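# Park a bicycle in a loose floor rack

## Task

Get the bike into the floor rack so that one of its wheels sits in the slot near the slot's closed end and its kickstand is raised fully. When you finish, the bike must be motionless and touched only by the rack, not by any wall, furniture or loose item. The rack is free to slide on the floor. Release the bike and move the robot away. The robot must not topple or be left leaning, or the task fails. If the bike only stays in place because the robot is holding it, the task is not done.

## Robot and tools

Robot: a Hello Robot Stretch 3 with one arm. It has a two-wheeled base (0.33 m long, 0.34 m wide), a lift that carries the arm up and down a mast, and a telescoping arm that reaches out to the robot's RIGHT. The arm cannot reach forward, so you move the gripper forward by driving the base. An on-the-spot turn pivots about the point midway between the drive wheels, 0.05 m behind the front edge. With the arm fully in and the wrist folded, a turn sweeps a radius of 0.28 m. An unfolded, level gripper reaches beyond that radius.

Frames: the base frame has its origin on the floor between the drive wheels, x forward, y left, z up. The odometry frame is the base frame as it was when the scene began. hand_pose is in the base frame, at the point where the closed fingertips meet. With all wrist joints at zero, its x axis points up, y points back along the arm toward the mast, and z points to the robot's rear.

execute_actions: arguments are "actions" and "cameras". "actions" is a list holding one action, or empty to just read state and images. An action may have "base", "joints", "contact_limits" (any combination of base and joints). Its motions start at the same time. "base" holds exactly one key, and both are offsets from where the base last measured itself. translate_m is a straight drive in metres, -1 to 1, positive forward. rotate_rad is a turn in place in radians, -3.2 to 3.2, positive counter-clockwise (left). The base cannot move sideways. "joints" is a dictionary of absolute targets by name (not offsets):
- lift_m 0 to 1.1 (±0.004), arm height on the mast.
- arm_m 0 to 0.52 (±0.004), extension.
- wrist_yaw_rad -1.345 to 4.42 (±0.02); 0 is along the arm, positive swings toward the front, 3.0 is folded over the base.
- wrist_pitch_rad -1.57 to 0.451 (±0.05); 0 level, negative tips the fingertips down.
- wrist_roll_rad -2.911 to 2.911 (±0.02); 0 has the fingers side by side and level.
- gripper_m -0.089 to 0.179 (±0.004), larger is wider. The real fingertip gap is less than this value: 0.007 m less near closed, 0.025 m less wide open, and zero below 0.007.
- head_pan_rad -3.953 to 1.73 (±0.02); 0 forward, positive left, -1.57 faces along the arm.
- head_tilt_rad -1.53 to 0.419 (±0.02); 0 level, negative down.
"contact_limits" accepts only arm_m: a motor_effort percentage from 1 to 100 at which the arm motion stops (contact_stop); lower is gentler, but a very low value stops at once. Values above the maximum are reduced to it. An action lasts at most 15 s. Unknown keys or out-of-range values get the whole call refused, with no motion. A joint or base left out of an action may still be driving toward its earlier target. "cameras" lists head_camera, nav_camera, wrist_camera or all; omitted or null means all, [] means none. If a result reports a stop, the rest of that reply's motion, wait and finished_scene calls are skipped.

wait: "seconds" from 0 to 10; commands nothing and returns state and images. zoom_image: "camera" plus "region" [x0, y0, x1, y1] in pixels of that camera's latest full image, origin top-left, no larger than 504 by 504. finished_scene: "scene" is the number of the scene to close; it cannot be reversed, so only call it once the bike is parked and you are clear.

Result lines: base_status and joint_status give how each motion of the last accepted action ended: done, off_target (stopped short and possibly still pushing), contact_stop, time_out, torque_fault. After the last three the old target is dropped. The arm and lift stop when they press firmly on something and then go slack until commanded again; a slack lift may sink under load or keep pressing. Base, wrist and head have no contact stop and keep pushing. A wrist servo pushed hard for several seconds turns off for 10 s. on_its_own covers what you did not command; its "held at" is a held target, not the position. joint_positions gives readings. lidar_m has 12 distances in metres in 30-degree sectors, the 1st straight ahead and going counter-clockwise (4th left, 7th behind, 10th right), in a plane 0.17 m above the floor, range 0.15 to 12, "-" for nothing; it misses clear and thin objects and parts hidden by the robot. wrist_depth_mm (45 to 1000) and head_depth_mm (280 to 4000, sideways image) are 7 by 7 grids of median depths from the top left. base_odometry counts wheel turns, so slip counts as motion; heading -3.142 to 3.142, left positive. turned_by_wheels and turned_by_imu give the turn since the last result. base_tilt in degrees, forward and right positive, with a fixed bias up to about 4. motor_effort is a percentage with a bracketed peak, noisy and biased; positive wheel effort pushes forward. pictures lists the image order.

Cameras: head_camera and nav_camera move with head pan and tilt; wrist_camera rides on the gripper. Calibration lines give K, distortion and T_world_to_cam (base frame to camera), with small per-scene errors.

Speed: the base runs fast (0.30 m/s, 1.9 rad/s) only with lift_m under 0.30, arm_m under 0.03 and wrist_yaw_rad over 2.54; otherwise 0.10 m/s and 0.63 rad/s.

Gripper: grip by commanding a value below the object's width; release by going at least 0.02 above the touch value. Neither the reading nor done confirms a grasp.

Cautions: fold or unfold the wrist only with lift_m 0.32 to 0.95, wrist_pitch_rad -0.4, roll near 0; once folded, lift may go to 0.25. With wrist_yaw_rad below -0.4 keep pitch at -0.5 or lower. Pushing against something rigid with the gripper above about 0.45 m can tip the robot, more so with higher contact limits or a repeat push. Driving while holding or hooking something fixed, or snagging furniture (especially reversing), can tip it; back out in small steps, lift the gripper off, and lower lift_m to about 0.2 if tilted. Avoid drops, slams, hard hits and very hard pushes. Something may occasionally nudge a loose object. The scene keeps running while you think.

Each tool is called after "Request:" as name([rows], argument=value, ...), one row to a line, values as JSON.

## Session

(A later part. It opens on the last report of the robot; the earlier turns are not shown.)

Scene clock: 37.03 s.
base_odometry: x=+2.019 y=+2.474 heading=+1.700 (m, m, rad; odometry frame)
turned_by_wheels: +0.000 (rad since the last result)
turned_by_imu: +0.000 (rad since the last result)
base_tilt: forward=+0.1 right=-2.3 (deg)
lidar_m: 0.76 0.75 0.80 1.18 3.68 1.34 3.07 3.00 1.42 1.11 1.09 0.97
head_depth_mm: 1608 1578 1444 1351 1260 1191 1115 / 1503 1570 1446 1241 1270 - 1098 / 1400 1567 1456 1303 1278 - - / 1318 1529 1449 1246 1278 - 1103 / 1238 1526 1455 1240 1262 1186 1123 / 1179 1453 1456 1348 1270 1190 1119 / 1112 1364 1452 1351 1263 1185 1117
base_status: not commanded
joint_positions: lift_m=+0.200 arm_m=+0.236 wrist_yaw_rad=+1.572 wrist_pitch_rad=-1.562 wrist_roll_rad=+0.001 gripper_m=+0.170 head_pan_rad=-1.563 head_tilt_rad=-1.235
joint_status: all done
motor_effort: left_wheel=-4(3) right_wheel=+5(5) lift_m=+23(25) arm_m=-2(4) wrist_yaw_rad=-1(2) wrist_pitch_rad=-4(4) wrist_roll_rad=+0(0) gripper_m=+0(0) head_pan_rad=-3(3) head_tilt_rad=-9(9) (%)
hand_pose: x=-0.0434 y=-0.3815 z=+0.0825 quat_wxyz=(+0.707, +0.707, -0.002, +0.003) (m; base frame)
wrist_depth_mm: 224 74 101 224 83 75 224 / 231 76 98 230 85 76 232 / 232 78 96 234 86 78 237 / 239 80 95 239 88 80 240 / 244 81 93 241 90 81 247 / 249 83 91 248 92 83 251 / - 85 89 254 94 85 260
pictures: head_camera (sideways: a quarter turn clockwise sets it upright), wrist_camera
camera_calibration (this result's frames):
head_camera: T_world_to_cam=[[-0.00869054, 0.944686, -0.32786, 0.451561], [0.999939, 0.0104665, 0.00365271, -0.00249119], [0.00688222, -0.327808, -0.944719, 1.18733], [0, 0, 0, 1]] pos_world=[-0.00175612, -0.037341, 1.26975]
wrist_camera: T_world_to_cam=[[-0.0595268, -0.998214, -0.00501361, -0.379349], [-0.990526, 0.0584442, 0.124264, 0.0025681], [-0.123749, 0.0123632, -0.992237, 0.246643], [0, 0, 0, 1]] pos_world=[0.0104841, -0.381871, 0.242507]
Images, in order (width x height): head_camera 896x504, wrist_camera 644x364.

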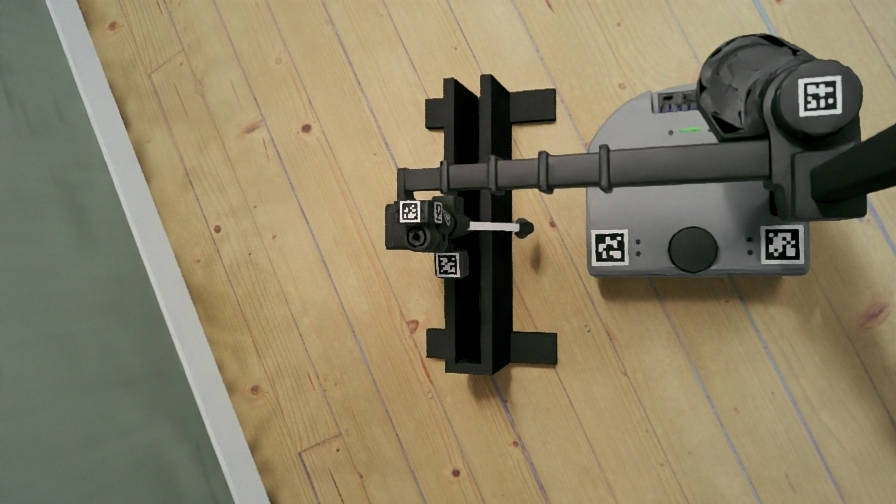

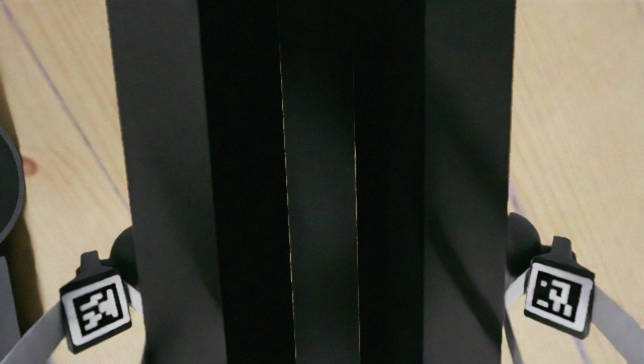

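Request:
execute_actions([
  {"joints": {"lift_m": 0.225}},
], cameras=[])

Request:
execute_actions([
  {"joints": {"gripper_m": 0.03}},
], cameras=["wrist_camera", "head_camera"])

Scene clock: 38.30 s.
base_odometry: x=+2.019 y=+2.474 heading=+1.700 (m, m, rad; odometry frame)
turned_by_wheels: +0.000 (rad since the last result)
turned_by_imu: +0.000 (rad since the last result)
base_tilt: forward=+0.1 right=-2.3 (deg)
lidar_m: 0.76 0.75 0.80 1.18 3.68 1.35 3.07 3.00 1.42 1.11 1.09 0.97
head_depth_mm: 1594 1561 1451 1354 1262 1189 1107 / 1499 1571 1460 1239 1264 - - / 1413 1575 1457 1245 1282 - - / 1323 1539 1456 1245 1276 - 1108 / 1242 1516 1448 1246 1267 1196 1114 / 1176 1442 1457 1359 1260 1185 1119 / 1111 1357 1457 1356 1267 1189 1118
base_status: not commanded
joint_positions: lift_m=+0.225 arm_m=+0.236 wrist_yaw_rad=+1.572 wrist_pitch_rad=-1.563 wrist_roll_rad=+0.001 gripper_m=+0.170 head_pan_rad=-1.563 head_tilt_rad=-1.235
joint_status: all done
motor_effort: left_wheel=-3(4) right_wheel=+5(5) lift_m=+31(32) arm_m=-2(2) wrist_yaw_rad=-2(2) wrist_pitch_rad=-4(4) wrist_roll_rad=+0(0) gripper_m=+0(0) head_pan_rad=-3(3) head_tilt_rad=-9(10) (%)
hand_pose: x=-0.0434 y=-0.3815 z=+0.1071 quat_wxyz=(+0.707, +0.707, -0.002, +0.003) (m; base frame)
wrist_depth_mm: 248 247 101 247 98 250 250 / 251 252 100 252 100 253 256 / 257 259 103 258 102 260 258 / 265 266 105 261 105 267 266 / 269 269 107 269 107 271 274 / 276 276 109 273 109 277 278 / - 283 112 277 112 282 287
pictures: none
No camera images: the call's "cameras" was empty. Leave "cameras" out to get every camera's image.

Scene clock: 40.20 s.
base_odometry: x=+2.019 y=+2.474 heading=+1.700 (m, m, rad; odometry frame)
turned_by_wheels: +0.000 (rad since the last result)
turned_by_imu: +0.000 (rad since the last result)
base_tilt: forward=+0.1 right=-2.3 (deg)
lidar_m: 0.76 0.75 0.80 1.18 3.68 1.34 3.06 3.01 1.42 1.11 1.09 0.97
head_depth_mm: 1605 1575 1446 1350 1254 1190 1105 / 1494 1583 1449 1246 1272 - - / 1390 1571 1448 1241 1284 - - / 1320 1549 1449 1240 1272 - 1104 / 1244 1527 1453 1244 1264 1185 1120 / 1174 1444 1454 1353 1277 1192 1112 / 1117 1361 1448 1361 1263 1182 1119
base_status: not commanded
joint_positions: lift_m=+0.225 arm_m=+0.236 wrist_yaw_rad=+1.572 wrist_pitch_rad=-1.563 wrist_roll_rad=+0.001 gripper_m=+0.032 head_pan_rad=-1.563 head_tilt_rad=-1.235
joint_status: all done
motor_effort: left_wheel=-4(4) right_wheel=+5(5) lift_m=+30(30) arm_m=-1(2) wrist_yaw_rad=-2(2) wrist_pitch_rad=-4(4) wrist_roll_rad=-1(0) gripper_m=-39(100) head_pan_rad=-4(3) head_tilt_rad=-9(10) (%)
hand_pose: x=-0.0434 y=-0.3814 z=+0.1071 quat_wxyz=(+0.707, +0.707, -0.002, +0.003) (m; base frame)
wrist_depth_mm: 249 248 100 249 98 249 249 / 252 255 100 252 100 254 255 / 259 257 103 256 102 261 259 / 264 265 105 263 104 267 265 / 270 268 107 268 107 270 273 / 276 - 109 277 109 - 278 / - 284 112 281 112 285 284
pictures: head_camera (sideways: a quarter turn clockwise sets it upright), wrist_camera
camera_calibration (this result's frames):
head_camera: T_world_to_cam=[[-0.00869054, 0.944686, -0.32786, 0.451562], [0.999939, 0.0104665, 0.00365271, -0.00249119], [0.00688222, -0.327809, -0.944719, 1.18733], [0, 0, 0, 1]] pos_world=[-0.00175612, -0.037341, 1.26975]
wrist_camera: T_world_to_cam=[[-0.0595177, -0.998215, -0.00499949, -0.379165], [-0.990498, 0.0584341, 0.124493, -0.000587989], [-0.123979, 0.0123615, -0.992208, 0.271105], [0, 0, 0, 1]] pos_world=[0.0104618, -0.381805, 0.26717]
Images, in order (width x height): head_camera 896x504, wrist_camera 644x364.

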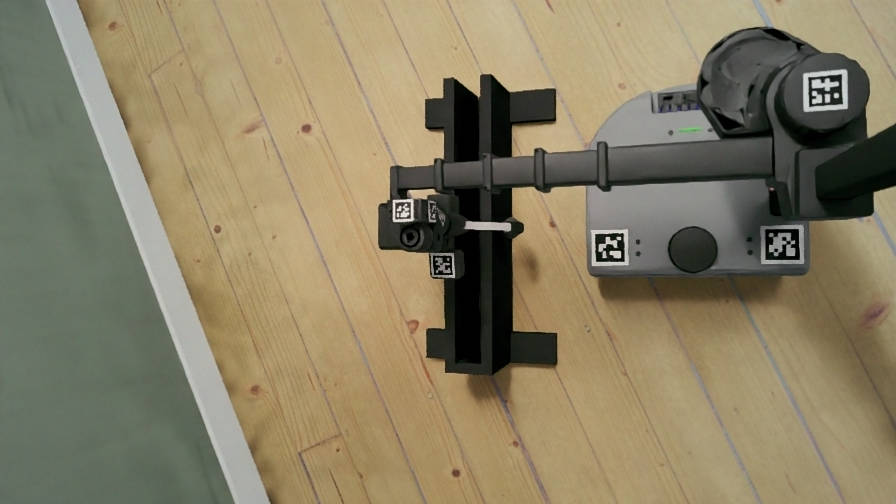

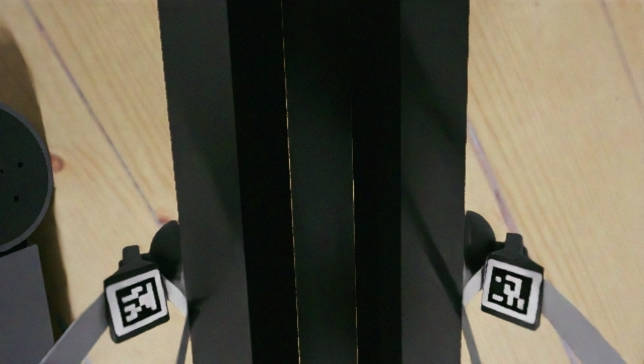

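Request:
execute_actions([
  {"joints": {"lift_m": 0.237}},
], cameras=["wrist_camera"])

Scene clock: 41.40 s.
base_odometry: x=+2.019 y=+2.474 heading=+1.700 (m, m, rad; odometry frame)
turned_by_wheels: +0.000 (rad since the last result)
turned_by_imu: +0.000 (rad since the last result)
base_tilt: forward=+0.2 right=-2.3 (deg)
lidar_m: 0.76 0.75 0.80 1.17 3.68 1.35 3.05 3.01 1.42 1.11 1.09 0.97
head_depth_mm: 1594 1559 1454 1347 1260 1194 1105 / 1496 1571 1448 1255 1262 - - / 1394 1576 1439 1249 1276 - - / 1308 1544 1459 1245 1282 - 1113 / 1250 1519 1456 1247 1261 1183 1116 / 1179 1441 1454 1356 1270 1190 1113 / 1114 1362 1448 1350 1262 1191 1119
base_status: not commanded
joint_positions: lift_m=+0.237 arm_m=+0.236 wrist_yaw_rad=+1.572 wrist_pitch_rad=-1.565 wrist_roll_rad=+0.001 gripper_m=+0.039 head_pan_rad=-1.563 head_tilt_rad=-1.236
joint_status: all done
on_its_own: gripper_m is held at +0.037, not at your +0.030, by its stall guard, which is still easing
motor_effort: left_wheel=-2(4) right_wheel=+2(5) lift_m=+24(38) arm_m=-1(1) wrist_yaw_rad=-2(1) wrist_pitch_rad=-3(4) wrist_roll_rad=+0(0) gripper_m=-31(40) head_pan_rad=-3(2) head_tilt_rad=-9(10) (%)
hand_pose: x=-0.0440 y=-0.3814 z=+0.1194 quat_wxyz=(+0.707, +0.707, -0.001, +0.002) (m; base frame)
wrist_depth_mm: 261 259 110 257 111 262 264 / 266 265 113 263 113 265 268 / 269 271 114 269 115 271 274 / 277 280 117 276 117 276 279 / 283 285 119 282 120 282 284 / 292 288 122 287 123 - 291 / - 298 126 292 126 296 298
pictures: wrist_camera
camera_calibration (this result's frames):
wrist_camera: T_world_to_cam=[[-0.0595377, -0.998214, -0.00485583, -0.379132], [-0.990202, 0.0584429, 0.126827, -0.00298449], [-0.126317, 0.0123592, -0.991913, 0.283117], [0, 0, 0, 1]] pos_world=[0.0102345, -0.381779, 0.279365]
Images, in order (width x height): wrist_camera 644x364.

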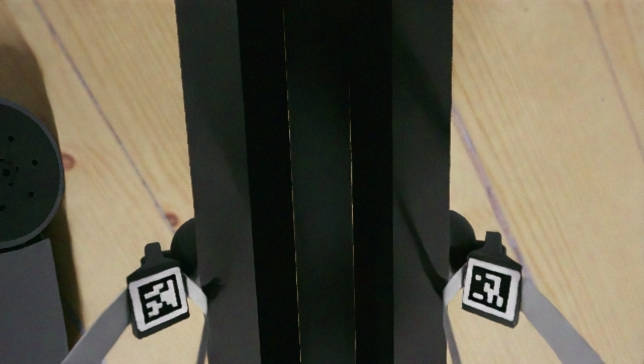

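Request:
execute_actions([
  {"joints": {"lift_m": 0.247}},
], cameras=["wrist_camera"])

Scene clock: 42.70 s.
base_odometry: x=+2.019 y=+2.474 heading=+1.700 (m, m, rad; odometry frame)
turned_by_wheels: +0.000 (rad since the last result)
turned_by_imu: +0.000 (rad since the last result)
base_tilt: forward=+0.1 right=-2.3 (deg)
lidar_m: 0.76 0.75 0.80 1.18 3.67 1.35 3.05 3.00 1.42 1.11 1.09 0.97
head_depth_mm: 1597 1569 1434 1353 1256 1199 1105 / 1497 1573 1459 1255 1260 - - / 1413 1583 1461 1248 1291 - - / 1315 1543 1449 1239 1279 - 1111 / 1242 1523 1454 1253 1265 1183 1123 / 1177 1446 1457 1345 1259 1183 1117 / 1116 1369 1445 1351 1266 1188 1121
base_status: not commanded
joint_positions: lift_m=+0.247 arm_m=+0.236 wrist_yaw_rad=+1.572 wrist_pitch_rad=-1.564 wrist_roll_rad=+0.001 gripper_m=+0.045 head_pan_rad=-1.563 head_tilt_rad=-1.236
joint_status: all done
on_its_own: gripper_m is held at +0.044, not at your +0.030, by its stall guard, which is still easing
motor_effort: left_wheel=-3(2) right_wheel=+3(4) lift_m=+37(37) arm_m=-1(1) wrist_yaw_rad=-2(2) wrist_pitch_rad=-4(4) wrist_roll_rad=+0(0) gripper_m=-23(31) head_pan_rad=-3(3) head_tilt_rad=-8(9) (%)
hand_pose: x=-0.0437 y=-0.3814 z=+0.1288 quat_wxyz=(+0.707, +0.707, -0.002, +0.003) (m; base frame)
wrist_depth_mm: 268 268 117 267 118 272 267 / 274 274 120 271 120 275 275 / 279 279 123 279 123 282 282 / - 285 126 283 126 289 290 / 293 292 128 289 128 294 292 / 297 301 130 296 131 297 303 / - 309 135 301 134 305 308
pictures: wrist_camera
camera_calibration (this result's frames):
wrist_camera: T_world_to_cam=[[-0.0595411, -0.998214, -0.00494355, -0.37905], [-0.990383, 0.0584529, 0.125402, -0.00362808], [-0.124889, 0.0123626, -0.992094, 0.292543], [0, 0, 0, 1]] pos_world=[0.0103733, -0.381778, 0.288812]
Images, in order (width x height): wrist_camera 644x364.

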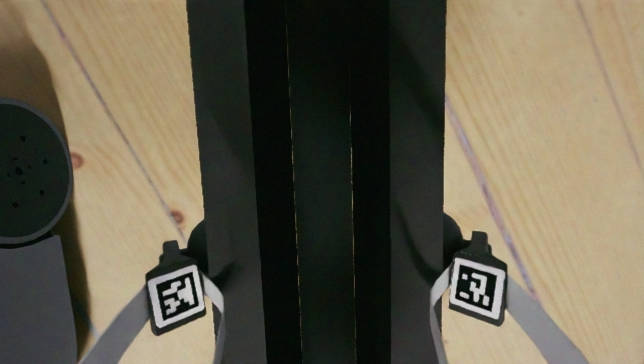

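Request:
execute_actions([
  {"joints": {"arm_m": 0.206}},
], cameras=["wrist_camera", "head_camera"])

Scene clock: 44.03 s.
base_odometry: x=+2.019 y=+2.474 heading=+1.700 (m, m, rad; odometry frame)
turned_by_wheels: +0.000 (rad since the last result)
turned_by_imu: +0.000 (rad since the last result)
base_tilt: forward=+0.1 right=-2.3 (deg)
lidar_m: 0.76 0.75 0.80 1.18 3.68 1.35 3.05 3.01 1.42 1.11 1.09 0.97
head_depth_mm: 1599 1580 1448 1347 1262 1197 1107 / 1503 1583 1454 1337 1261 - - / 1407 1560 1455 1360 1270 - - / 1324 1537 1447 1260 1261 - 1102 / 1247 1520 1460 1348 1247 1183 1112 / 1172 1446 1451 1349 1263 1192 1116 / 1117 1359 1465 1354 1270 1185 1116
base_status: not commanded
joint_positions: lift_m=+0.247 arm_m=+0.206 wrist_yaw_rad=+1.572 wrist_pitch_rad=-1.564 wrist_roll_rad=+0.001 gripper_m=+0.051 head_pan_rad=-1.563 head_tilt_rad=-1.236
joint_status: all done
on_its_own: gripper_m is held at +0.050, not at your +0.030, by its stall guard, which is still easing
motor_effort: left_wheel=-3(2) right_wheel=+3(4) lift_m=+38(38) arm_m=-2(2) wrist_yaw_rad=-2(2) wrist_pitch_rad=-4(4) wrist_roll_rad=+0(0) gripper_m=-20(22) head_pan_rad=-3(2) head_tilt_rad=-9(8) (%)
hand_pose: x=-0.0437 y=-0.3515 z=+0.1288 quat_wxyz=(+0.707, +0.707, -0.002, +0.003) (m; base frame)
wrist_depth_mm: 268 268 117 267 118 270 268 / 276 273 120 270 121 275 274 / - 280 123 278 123 281 282 / - 287 126 283 126 286 290 / - 292 128 290 128 294 292 / - 297 131 298 131 302 301 / - 305 134 302 135 309 304
pictures: head_camera (sideways: a quarter turn clockwise sets it upright), wrist_camera
camera_calibration (this result's frames):
head_camera: T_world_to_cam=[[-0.00844831, 0.944901, -0.327248, 0.450763], [0.999941, 0.0102061, 0.00365447, -0.00249351], [0.00679304, -0.327198, -0.944931, 1.18761], [0, 0, 0, 1]] pos_world=[-0.00176591, -0.0373181, 1.26973]
wrist_camera: T_world_to_cam=[[-0.0595401, -0.998214, -0.00494356, -0.349195], [-0.990383, 0.058452, 0.125402, -0.0053766], [-0.124889, 0.0123625, -0.992094, 0.292174], [0, 0, 0, 1]] pos_world=[0.0103733, -0.351869, 0.288812]
Images, in order (width x height): head_camera 896x504, wrist_camera 644x364.

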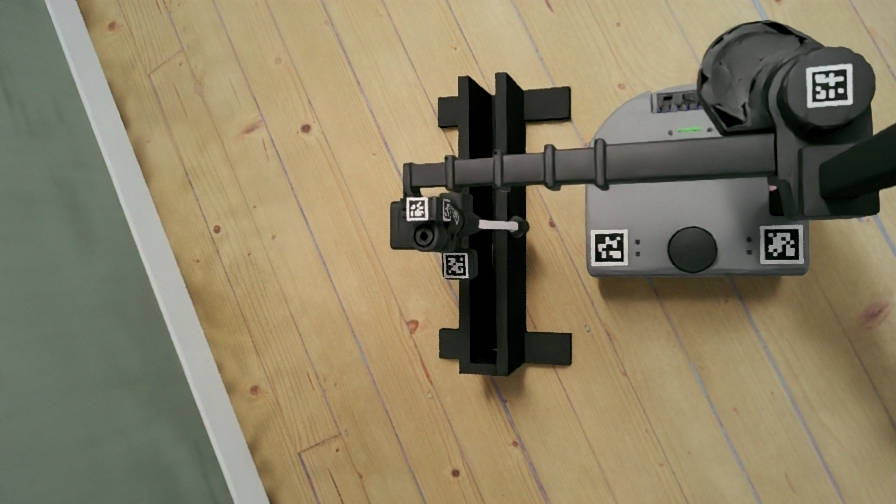

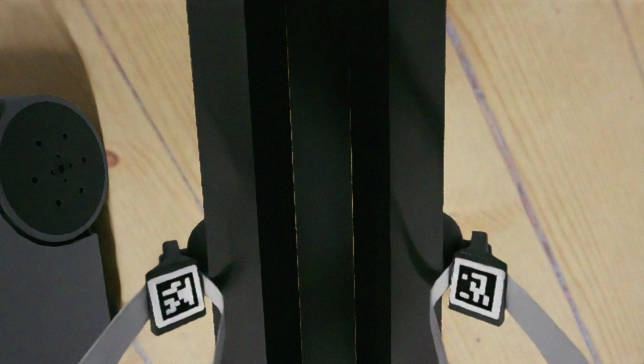

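Request:
execute_actions([
  {"joints": {"lift_m": 0.257}},
], cameras=["wrist_camera"])

Scene clock: 44.87 s.
base_odometry: x=+2.019 y=+2.474 heading=+1.700 (m, m, rad; odometry frame)
turned_by_wheels: +0.000 (rad since the last result)
turned_by_imu: +0.000 (rad since the last result)
base_tilt: forward=+0.1 right=-2.3 (deg)
lidar_m: 0.76 0.75 0.80 1.18 3.68 1.35 3.06 0.43 0.32 0.31 0.32 0.97
head_depth_mm: 1600 1572 1442 1353 1263 1191 1103 / 1492 1554 1447 1346 1256 - - / 1412 1572 1450 1362 1272 - - / 1325 1545 1460 1261 1264 - 1108 / 1240 1522 1449 1344 1254 1180 1118 / 1177 1446 1463 1357 1256 1186 1113 / 1115 1364 1462 1354 1264 1187 1117
base_status: not commanded
joint_positions: lift_m=+0.256 arm_m=+0.206 wrist_yaw_rad=+1.572 wrist_pitch_rad=-1.564 wrist_roll_rad=+0.001 gripper_m=+0.054 head_pan_rad=-1.563 head_tilt_rad=-1.236
joint_status: all done
on_its_own: gripper_m is held at +0.053, not at your +0.030, by its stall guard, which is not easing now
motor_effort: left_wheel=-2(2) right_wheel=+3(4) lift_m=+38(37) arm_m=-2(2) wrist_yaw_rad=-2(1) wrist_pitch_rad=-3(4) wrist_roll_rad=+0(0) gripper_m=-19(20) head_pan_rad=-2(3) head_tilt_rad=-8(9) (%)
hand_pose: x=-0.0436 y=-0.3515 z=+0.1388 quat_wxyz=(+0.707, +0.707, -0.002, +0.003) (m; base frame)
wrist_depth_mm: 277 276 118 267 119 280 278 / 281 283 121 272 121 285 285 / - 290 123 278 124 288 291 / - 296 126 284 127 296 298 / - 304 129 288 128 304 304 / - 309 131 294 131 310 312 / - 318 134 300 135 319 318
pictures: wrist_camera
camera_calibration (this result's frames):
wrist_camera: T_world_to_cam=[[-0.0595396, -0.998214, -0.00494489, -0.349145], [-0.990385, 0.0584515, 0.125381, -0.00662028], [-0.124868, 0.0123624, -0.992096, 0.30208], [0, 0, 0, 1]] pos_world=[0.0103754, -0.351869, 0.298796]
Images, in order (width x height): wrist_camera 644x364.

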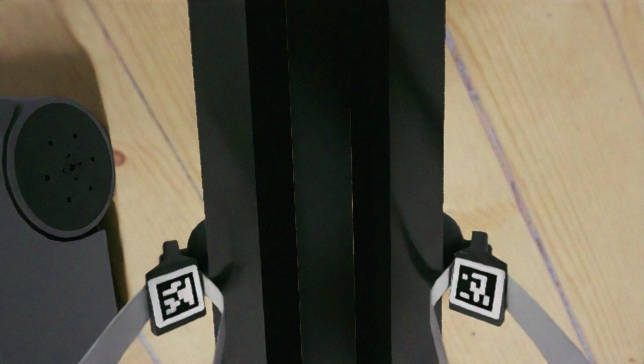

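Request:
execute_actions([
  {"base": {"rotate_rad": -0.19}, "joints": {"lift_m": 0.262, "head_pan_rad": -3.3, "head_tilt_rad": -0.7}},
], cameras=["wrist_camera", "head_camera"])

Scene clock: 49.40 s.
base_odometry: x=+2.019 y=+2.474 heading=+1.510 (m, m, rad; odometry frame)
turned_by_wheels: -0.190 (rad since the last result)
turned_by_imu: -0.192 (rad since the last result)
base_tilt: forward=+0.1 right=-2.3 (deg)
lidar_m: 0.80 0.75 0.76 0.97 2.17 1.34 1.83 0.43 0.32 0.31 0.32 1.11
head_depth_mm: 3537 3655 2629 2015 1630 1357 1168 / 3850 3748 2602 1878 1613 1352 1165 / - 3566 2114 1987 1629 1355 1178 / 3741 3750 2490 2021 1630 1366 1174 / 3365 3558 2626 2017 1643 1363 1181 / 3120 3386 2662 2010 1623 1367 1176 / 2871 3163 2630 2022 1634 1373 1177
base_status: done
joint_positions: lift_m=+0.261 arm_m=+0.206 wrist_yaw_rad=+1.572 wrist_pitch_rad=-1.563 wrist_roll_rad=+0.001 gripper_m=+0.054 head_pan_rad=-3.293 head_tilt_rad=-0.705
joint_status: all done
on_its_own: gripper_m is held at +0.053, not at your +0.030, by its stall guard, which is not easing now
motor_effort: left_wheel=+5(12) right_wheel=-3(10) lift_m=+38(39) arm_m=-2(2) wrist_yaw_rad=-2(3) wrist_pitch_rad=-4(5) wrist_roll_rad=+0(0) gripper_m=-19(20) head_pan_rad=-3(38) head_tilt_rad=+3(40) (%)
hand_pose: x=-0.0434 y=-0.3515 z=+0.1438 quat_wxyz=(+0.707, +0.707, -0.002, +0.003) (m; base frame)
wrist_depth_mm: 283 284 120 271 120 284 282 / 286 287 122 276 122 288 289 / - 293 124 278 124 294 298 / - 303 126 285 127 302 305 / - 306 128 289 129 309 308 / - - 131 293 131 315 315 / - 326 133 299 134 325 325
pictures: head_camera (sideways: a quarter turn clockwise sets it upright), wrist_camera
camera_calibration (this result's frames):
head_camera: T_world_to_cam=[[0.641953, -0.0963948, -0.760661, 1.01144], [-0.146443, -0.989218, 0.00176983, 0.00695114], [-0.75263, 0.110257, -0.649147, 0.807724], [0, 0, 0, 1]] pos_world=[-0.0403586, 0.0153161, 1.29368]
wrist_camera: T_world_to_cam=[[-0.0599979, -0.998186, -0.00500539, -0.349098], [-0.99048, 0.0589108, 0.124411, -0.00669984], [-0.123891, 0.0124221, -0.992218, 0.307131], [0, 0, 0, 1]] pos_world=[0.0104695, -0.351885, 0.303827]
Images, in order (width x height): head_camera 896x504, wrist_camera 644x364.

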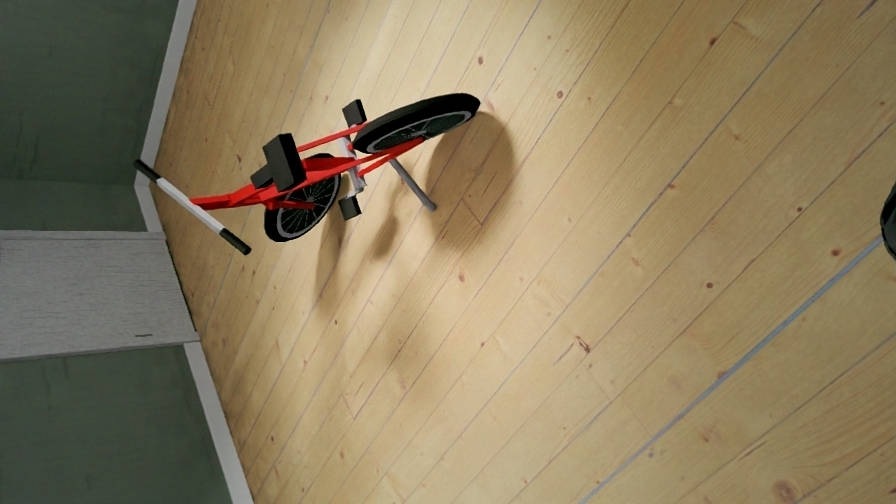

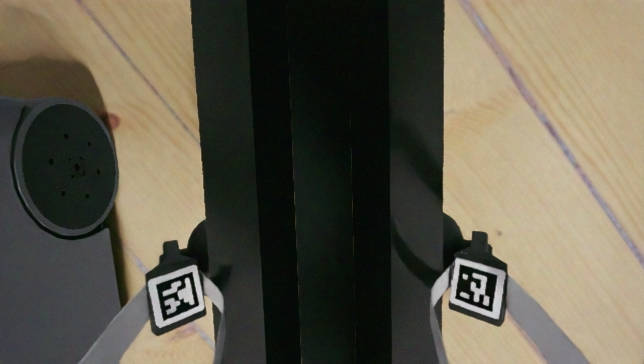

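Request:
execute_actions([
  {"base": {"translate_m": -1.0}, "joints": {"head_pan_rad": -3.6, "head_tilt_rad": -0.85}},
])

Scene clock: 62.07 s.
base_odometry: x=+1.959 y=+1.476 heading=+1.510 (m, m, rad; odometry frame)
turned_by_wheels: +0.000 (rad since the last result)
turned_by_imu: +0.005 (rad since the last result)
base_tilt: forward=+0.2 right=-2.3 (deg)
lidar_m: 1.67 1.56 1.59 2.04 0.64 0.75 2.35 0.43 0.32 0.31 0.32 1.70
head_depth_mm: 2744 2703 2124 1741 1491 - 1089 / 2851 2718 2132 1169 1379 1300 - / 3025 2629 2119 1367 1481 1276 1169 / 3155 2722 1395 1694 1474 1288 - / 3265 2751 2123 1742 1472 1268 1151 / 3103 2694 2146 1743 1466 1282 1124 / 2724 2778 2142 1742 1482 1291 1129
base_status: done
joint_positions: lift_m=+0.261 arm_m=+0.206 wrist_yaw_rad=+1.572 wrist_pitch_rad=-1.562 wrist_roll_rad=+0.001 gripper_m=+0.054 head_pan_rad=-3.593 head_tilt_rad=-0.839
joint_status: all done
on_its_own: gripper_m is held at +0.053, not at your +0.030, by its stall guard, which is not easing now
motor_effort: left_wheel=+4(7) right_wheel=-3(11) lift_m=+38(38) arm_m=-2(2) wrist_yaw_rad=-1(2) wrist_pitch_rad=-4(4) wrist_roll_rad=+0(1) gripper_m=-19(19) head_pan_rad=-4(22) head_tilt_rad=-6(25) (%)
hand_pose: x=-0.0433 y=-0.3515 z=+0.1438 quat_wxyz=(+0.707, +0.707, -0.003, +0.003) (m; base frame)
wrist_depth_mm: 283 282 119 268 120 282 283 / 288 290 121 273 122 288 291 / - 294 124 280 124 295 294 / - 298 126 283 126 300 301 / - 305 128 289 128 307 310 / - - 131 293 131 315 317 / - 326 134 301 134 324 324
pictures: head_camera (sideways: a quarter turn clockwise sets it upright), nav_camera (sideways: a quarter turn counterclockwise sets it upright), wrist_camera
camera_calibration (this result's frames):
head_camera: T_world_to_cam=[[0.671242, -0.323858, -0.666746, 0.888865], [-0.432673, -0.901548, 0.00231747, 0.00798455], [-0.601854, 0.286928, -0.745281, 0.931838], [0, 0, 0, 1]] pos_world=[-0.0323581, 0.0276944, 1.28711]
nav_camera: T_world_to_cam=[[-0.65562, 0.325111, 0.681517, -0.839282], [0.433714, 0.900963, -0.0125619, 0.0642309], [-0.618105, 0.287348, -0.731695, 0.915972], [0, 0, 0, 1]] pos_world=[-0.0119411, -0.0482122, 1.243]
wrist_camera: T_world_to_cam=[[-0.0599975, -0.998186, -0.00501658, -0.349094], [-0.990503, 0.0589114, 0.12423, -0.00662751], [-0.123709, 0.0124224, -0.992241, 0.307144], [0, 0, 0, 1]] pos_world=[0.0104871, -0.351885, 0.303833]
Images, in order (width x height): head_camera 896x504, nav_camera 672x504, wrist_camera 644x364.

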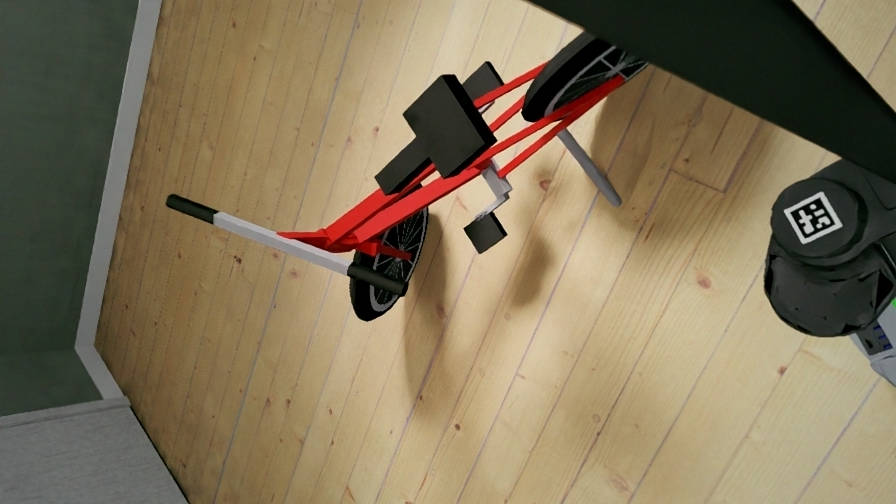

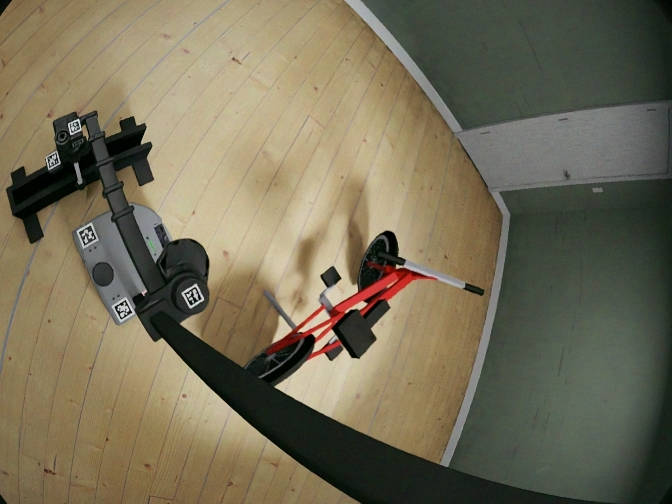

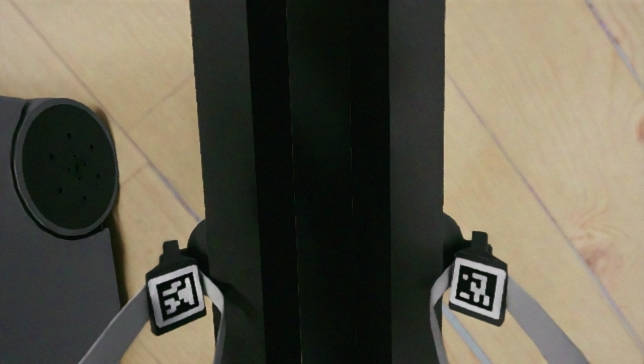

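Request:
execute_actions([
  {"base": {"translate_m": -0.8}, "joints": {"head_pan_rad": 1.45, "head_tilt_rad": -1.0}},
], cameras=["head_camera", "nav_camera"])

Scene clock: 71.47 s.
base_odometry: x=+1.910 y=+0.677 heading=+1.510 (m, m, rad; odometry frame)
turned_by_wheels: +0.000 (rad since the last result)
turned_by_imu: +0.004 (rad since the last result)
base_tilt: forward=+0.1 right=-2.3 (deg)
lidar_m: 2.36 2.22 0.59 0.45 0.59 2.39 1.65 0.43 0.32 0.31 0.32 2.16
head_depth_mm: 2297 2091 1762 1531 1362 1212 1096 / 2417 2104 1776 1093 1337 1221 1104 / 2538 2086 1769 939 1337 1215 1105 / 2589 2085 1769 1550 1294 1219 - / 2571 2110 1779 1532 1318 1236 - / 2577 2098 1785 959 1317 - - / 2486 2120 1775 1546 1096 1191 -
base_status: done
joint_positions: lift_m=+0.261 arm_m=+0.206 wrist_yaw_rad=+1.572 wrist_pitch_rad=-1.562 wrist_roll_rad=+0.001 gripper_m=+0.054 head_pan_rad=+1.443 head_tilt_rad=-0.988
joint_status: all done
on_its_own: gripper_m is held at +0.053, not at your +0.030, by its stall guard, which is not easing now
motor_effort: left_wheel=+5(5) right_wheel=-3(10) lift_m=+38(38) arm_m=-2(2) wrist_yaw_rad=-1(1) wrist_pitch_rad=-4(4) wrist_roll_rad=+0(1) gripper_m=-19(19) head_pan_rad=+3(37) head_tilt_rad=-8(25) (%)
hand_pose: x=-0.0433 y=-0.3515 z=+0.1438 quat_wxyz=(+0.707, +0.707, -0.003, +0.003) (m; base frame)
wrist_depth_mm: 284 282 119 270 120 284 284 / 286 288 121 274 122 290 288 / - 295 124 279 124 294 294 / - 302 126 282 127 303 302 / - 310 128 290 128 309 307 / - - 130 294 131 316 316 / - 327 134 302 134 326 321
pictures: head_camera (sideways: a quarter turn clockwise sets it upright), nav_camera (sideways: a quarter turn counterclockwise sets it upright)
camera_calibration (this result's frames):
head_camera: T_world_to_cam=[[-0.105168, -0.82902, -0.549241, 0.740505], [-0.992281, 0.123976, 0.00287269, 0.0106758], [0.065711, 0.545303, -0.835659, 1.04527], [0, 0, 0, 1]] pos_world=[0.0197847, 0.0425776, 1.28018]
nav_camera: T_world_to_cam=[[0.11162, 0.81692, 0.565846, -0.693252], [0.991866, -0.126638, -0.0128283, 0.0611706], [0.0611779, 0.562676, -0.824411, 1.03238], [0, 0, 0, 1]] pos_world=[-0.0464514, -0.00681938, 1.24417]
Images, in order (width x height): head_camera 896x504, nav_camera 672x504.

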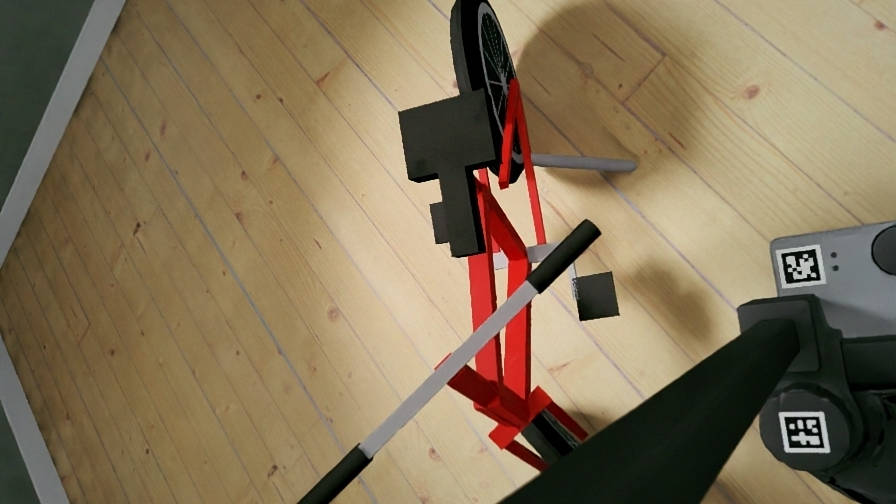

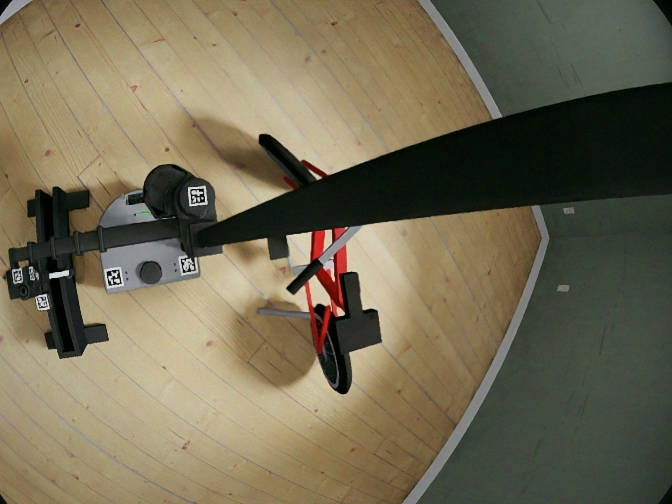

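Request:
execute_actions([
  {"base": {"translate_m": -0.9}, "joints": {"head_pan_rad": 0.65, "head_tilt_rad": -0.8}},
], cameras=["head_camera", "nav_camera"])

Scene clock: 83.60 s.
base_odometry: x=+1.856 y=-0.221 heading=+1.510 (m, m, rad; odometry frame)
turned_by_wheels: +0.000 (rad since the last result)
turned_by_imu: +0.004 (rad since the last result)
base_tilt: forward=+0.2 right=-2.3 (deg)
lidar_m: 3.13 0.64 0.66 2.24 2.11 1.23 0.87 0.43 0.32 0.31 0.32 2.69
head_depth_mm: 2584 2806 2211 1796 1505 1296 1130 / 2611 2829 2000 1797 1509 1302 1135 / 2608 2829 1425 1668 1500 1291 1139 / 2631 2842 2149 1315 1408 1301 1139 / 2602 2859 2223 1798 1417 1296 1136 / 2664 2849 2244 1795 1513 1307 1146 / 2646 2827 2256 1793 1527 1299 1136
base_status: done
joint_positions: lift_m=+0.261 arm_m=+0.206 wrist_yaw_rad=+1.572 wrist_pitch_rad=-1.562 wrist_roll_rad=+0.001 gripper_m=+0.054 head_pan_rad=+0.657 head_tilt_rad=-0.803
joint_status: all done
on_its_own: gripper_m is held at +0.053, not at your +0.030, by its stall guard, which is not easing now
motor_effort: left_wheel=+4(5) right_wheel=-2(9) lift_m=+38(38) arm_m=-2(2) wrist_yaw_rad=-2(1) wrist_pitch_rad=-4(4) wrist_roll_rad=-1(0) gripper_m=-19(19) head_pan_rad=-3(37) head_tilt_rad=+3(25) (%)
hand_pose: x=-0.0433 y=-0.3515 z=+0.1438 quat_wxyz=(+0.707, +0.707, -0.003, +0.003) (m; base frame)
wrist_depth_mm: 284 283 119 269 120 282 283 / 289 289 122 275 122 288 288 / - 294 124 280 124 297 297 / - 298 126 288 127 301 304 / - 310 128 289 129 309 309 / - - 130 294 131 317 318 / - 325 134 301 134 320 321
pictures: head_camera (sideways: a quarter turn clockwise sets it upright), nav_camera (sideways: a quarter turn counterclockwise sets it upright)
camera_calibration (this result's frames):
head_camera: T_world_to_cam=[[-0.569836, -0.441404, -0.693145, 0.930835], [-0.614032, 0.789278, 0.00217456, 0.00927679], [0.546124, 0.426852, -0.720795, 0.892991], [0, 0, 0, 1]] pos_world=[0.0484357, 0.0223769, 1.28885]
nav_camera: T_world_to_cam=[[0.563577, 0.426543, 0.707419, -0.880474], [0.613336, -0.789724, -0.0124553, 0.062997], [0.553353, 0.440905, -0.706685, 0.876299], [0, 0, 0, 1]] pos_world=[-0.0273261, 0.0389453, 1.24292]
Images, in order (width x height): head_camera 896x504, nav_camera 672x504.

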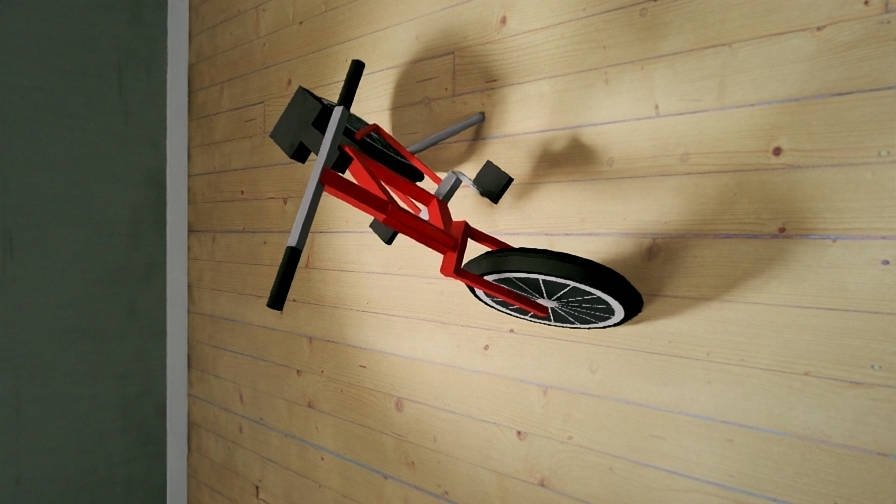

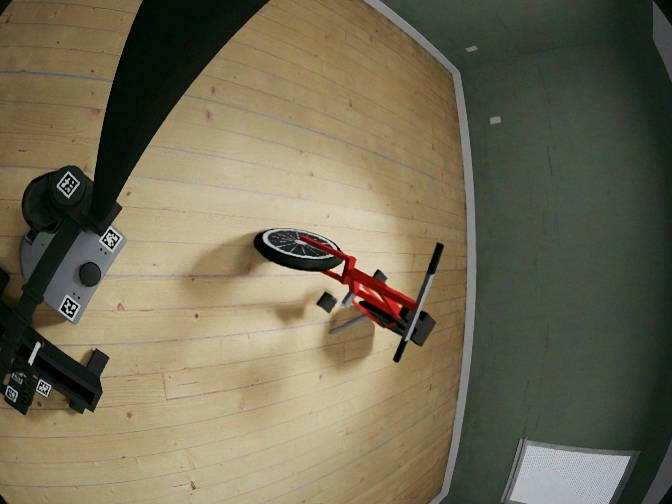

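Request:
execute_actions([
  {"base": {"translate_m": -0.1}},
], cameras=[])

Request:
execute_actions([
  {"base": {"rotate_rad": -3.1}, "joints": {"head_pan_rad": -2.3, "head_tilt_rad": -0.9}},
])

Scene clock: 86.07 s.
base_odometry: x=+1.850 y=-0.321 heading=+1.510 (m, m, rad; odometry frame)
turned_by_wheels: +0.000 (rad since the last result)
turned_by_imu: +0.001 (rad since the last result)
base_tilt: forward=+0.1 right=-2.3 (deg)
lidar_m: 3.22 0.72 3.07 2.19 2.06 1.10 0.77 0.43 0.32 0.31 0.32 2.74
head_depth_mm: 2667 2852 2224 1777 1514 1297 1128 / 2714 2888 1644 1747 1497 1295 1133 / 2668 2897 1564 1669 1510 1288 1131 / 2694 2866 2233 1441 1419 1300 1136 / 2734 2892 2230 1791 1494 1295 1134 / 2729 2919 2242 1789 1521 1306 1142 / 2733 2956 2217 1795 1524 1304 1149
base_status: done
joint_positions: lift_m=+0.261 arm_m=+0.206 wrist_yaw_rad=+1.572 wrist_pitch_rad=-1.562 wrist_roll_rad=+0.001 gripper_m=+0.054 head_pan_rad=+0.657 head_tilt_rad=-0.803
joint_status: not commanded
on_its_own: gripper_m is held at +0.053, not at your +0.030, by its stall guard, which is not easing now
motor_effort: left_wheel=+3(5) right_wheel=-2(9) lift_m=+38(38) arm_m=-2(2) wrist_yaw_rad=-2(2) wrist_pitch_rad=-4(4) wrist_roll_rad=-1(0) gripper_m=-19(19) head_pan_rad=-4(2) head_tilt_rad=+1(2) (%)
hand_pose: x=-0.0433 y=-0.3515 z=+0.1438 quat_wxyz=(+0.707, +0.707, -0.003, +0.003) (m; base frame)
wrist_depth_mm: 280 282 119 268 120 283 284 / 288 288 122 275 122 287 291 / - 295 124 280 124 293 296 / - 302 126 283 126 301 301 / - 308 128 289 128 311 308 / - - 131 295 131 315 318 / - 323 134 298 134 324 321
pictures: none
No camera images: the call's "cameras" was empty. Leave "cameras" out to get every camera's image.

Scene clock: 91.93 s.
base_odometry: x=+1.850 y=-0.321 heading=-1.589 (m, m, rad; odometry frame)
turned_by_wheels: -3.100 (rad since the last result)
turned_by_imu: -3.144 (rad since the last result)
base_tilt: forward=+0.1 right=-2.3 (deg)
lidar_m: 0.77 0.73 0.74 0.99 2.42 2.77 3.20 0.43 0.32 0.31 0.32 1.06
head_depth_mm: 2628 2464 1499 1620 1422 1249 1128 / 2750 2462 1976 1547 1431 1244 1150 / 2799 2430 1973 1454 1398 1251 1157 / 2866 2455 2002 1655 1423 1195 - / 2931 2468 1990 1664 1433 1176 1104 / 2930 2475 1978 1680 1433 1316 1071 / 3065 2521 1988 1681 1436 1257 1013
base_status: done
joint_positions: lift_m=+0.261 arm_m=+0.206 wrist_yaw_rad=+1.572 wrist_pitch_rad=-1.562 wrist_roll_rad=+0.001 gripper_m=+0.054 head_pan_rad=-2.293 head_tilt_rad=-0.889
joint_status: all done
on_its_own: gripper_m is held at +0.053, not at your +0.030, by its stall guard, which is not easing now
motor_effort: left_wheel=+4(11) right_wheel=-3(10) lift_m=+38(38) arm_m=-2(2) wrist_yaw_rad=-2(2) wrist_pitch_rad=-4(5) wrist_roll_rad=+0(1) gripper_m=-20(20) head_pan_rad=-3(36) head_tilt_rad=-7(21) (%)
hand_pose: x=-0.0431 y=-0.3515 z=+0.1438 quat_wxyz=(+0.707, +0.707, -0.003, +0.003) (m; base frame)
wrist_depth_mm: 282 283 119 268 120 286 283 / 289 291 122 272 121 288 290 / - 295 124 279 124 296 297 / - 302 125 284 126 303 300 / - 310 128 290 129 311 309 / - - 131 294 131 314 315 / - 326 134 302 134 326 322
pictures: head_camera (sideways: a quarter turn clockwise sets it upright), nav_camera (sideways: a quarter turn counterclockwise sets it upright), wrist_camera
camera_calibration (this result's frames):
head_camera: T_world_to_cam=[[0.512942, 0.584143, -0.629021, 0.840675], [0.752753, -0.658299, 0.00250914, 0.000504043], [-0.412618, -0.474784, -0.777384, 0.972429], [0, 0, 0, 1]] pos_world=[-0.0303554, -0.0290483, 1.28475]
nav_camera: T_world_to_cam=[[-0.510463, -0.569317, 0.644442, -0.791858], [-0.751576, 0.659525, -0.012682, 0.0716167], [-0.417806, -0.490821, -0.764548, 0.957473], [0, 0, 0, 1]] pos_world=[0.0496488, -0.0281036, 1.24325]
wrist_camera: T_world_to_cam=[[-0.0600309, -0.998184, -0.00506856, -0.349078], [-0.990606, 0.0589486, 0.123392, -0.00628087], [-0.122869, 0.0124283, -0.992345, 0.307206], [0, 0, 0, 1]] pos_world=[0.0105687, -0.351892, 0.30386]
Images, in order (width x height): head_camera 896x504, nav_camera 672x504, wrist_camera 644x364.

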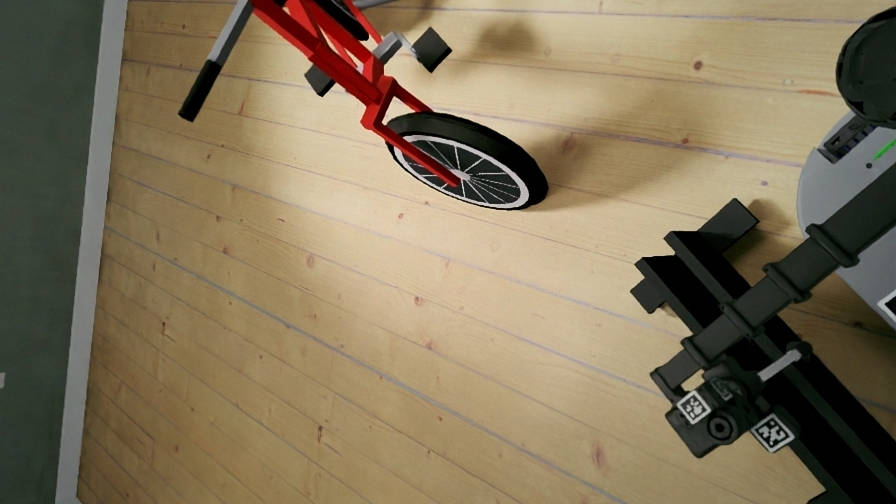

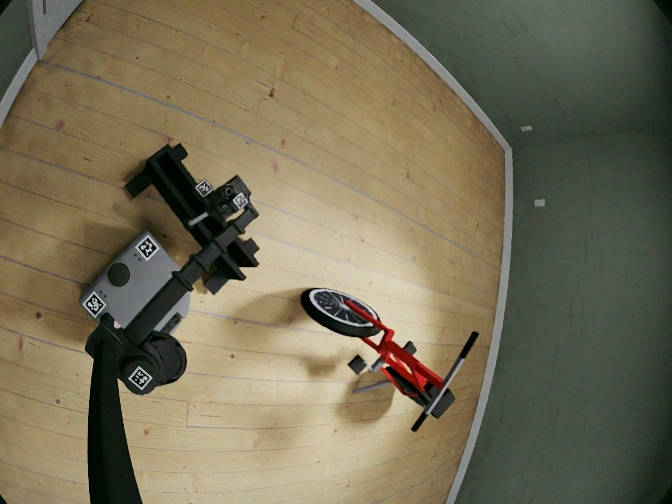

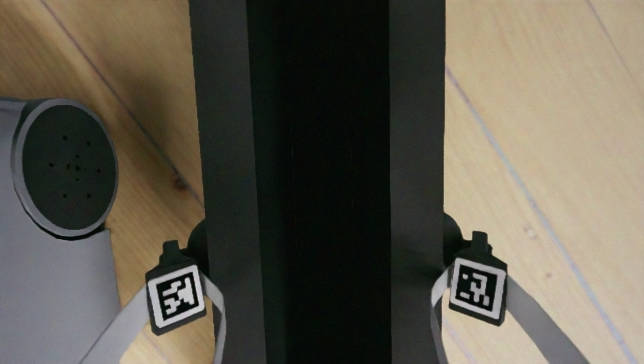

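Request:
zoom_image(camera="head_camera", region=[340, 60, 600, 260])

Region (340, 60, 600, 260) of head_camera's 896x504 image, scaled by 1.938, with more detail than that image has; it fills the top 388 rows of this view, and the rest is white.

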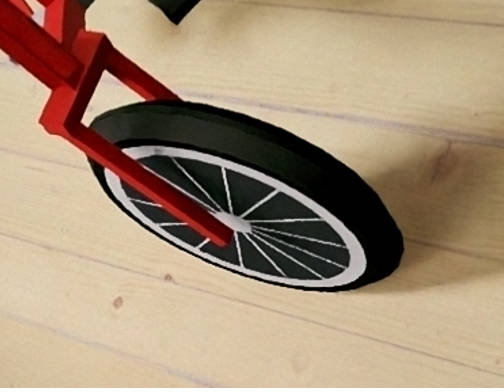

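Request:
execute_actions([
  {"joints": {"arm_m": 0.465}},
], cameras=["head_camera", "nav_camera"])

Scene clock: 95.50 s.
base_odometry: x=+1.850 y=-0.321 heading=-1.589 (m, m, rad; odometry frame)
turned_by_wheels: +0.000 (rad since the last result)
turned_by_imu: +0.000 (rad since the last result)
base_tilt: forward=+0.1 right=-2.3 (deg)
lidar_m: 0.77 0.73 0.75 0.99 2.41 2.77 3.19 0.72 0.58 0.56 0.59 1.06
head_depth_mm: 2603 2495 1507 1618 1423 1254 1133 / 2717 2439 1971 1564 1433 1248 1143 / 2772 2482 1996 1465 1392 1251 1156 / 2850 2444 1993 1658 1425 1250 - / 2897 2471 1990 1673 1397 1283 1116 / 2956 2479 1993 1661 1433 1216 1120 / 2987 2490 1998 1667 1462 1180 1123
base_status: not commanded
joint_positions: lift_m=+0.261 arm_m=+0.465 wrist_yaw_rad=+1.572 wrist_pitch_rad=-1.562 wrist_roll_rad=+0.001 gripper_m=+0.054 head_pan_rad=-2.293 head_tilt_rad=-0.889
joint_status: all done
on_its_own: gripper_m is held at +0.053, not at your +0.030, by its stall guard, which is not easing now
motor_effort: left_wheel=+5(4) right_wheel=-3(3) lift_m=+38(38) arm_m=+3(3) wrist_yaw_rad=-2(1) wrist_pitch_rad=-4(4) wrist_roll_rad=+0(0) gripper_m=-20(19) head_pan_rad=-3(3) head_tilt_rad=-8(7) (%)
hand_pose: x=-0.0431 y=-0.6100 z=+0.1438 quat_wxyz=(+0.707, +0.707, -0.003, +0.003) (m; base frame)
wrist_depth_mm: 283 282 119 266 120 281 281 / 289 288 122 272 122 287 287 / 295 293 124 278 124 291 294 / 301 298 126 286 126 301 301 / 307 305 129 288 128 307 308 / 312 317 130 296 131 311 314 / 319 323 134 300 134 324 319
pictures: head_camera (sideways: a quarter turn clockwise sets it upright), nav_camera (sideways: a quarter turn counterclockwise sets it upright)
camera_calibration (this result's frames):
head_camera: T_world_to_cam=[[0.512942, 0.584143, -0.629021, 0.840675], [0.752753, -0.658299, 0.00250914, 0.000504043], [-0.412618, -0.474784, -0.777384, 0.972429], [0, 0, 0, 1]] pos_world=[-0.0303554, -0.0290483, 1.28475]
nav_camera: T_world_to_cam=[[-0.510463, -0.569317, 0.644442, -0.791858], [-0.751576, 0.659525, -0.012682, 0.0716167], [-0.417806, -0.490821, -0.764548, 0.957473], [0, 0, 0, 1]] pos_world=[0.0496488, -0.0281036, 1.24325]
Images, in order (width x height): head_camera 896x504, nav_camera 672x504.

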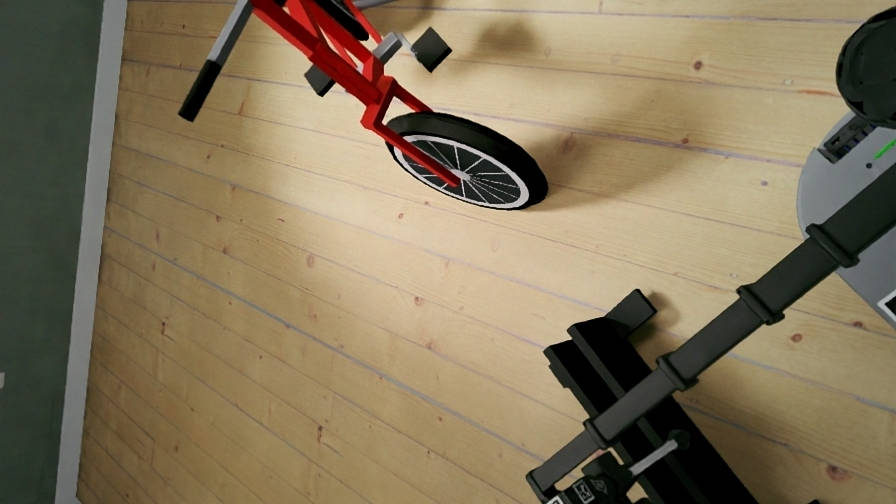

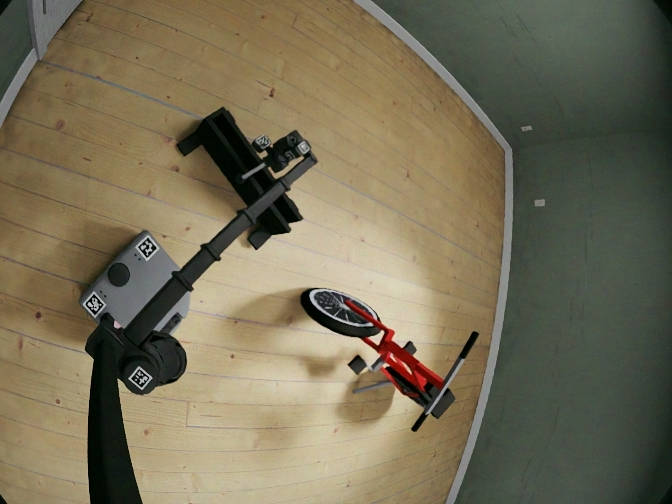

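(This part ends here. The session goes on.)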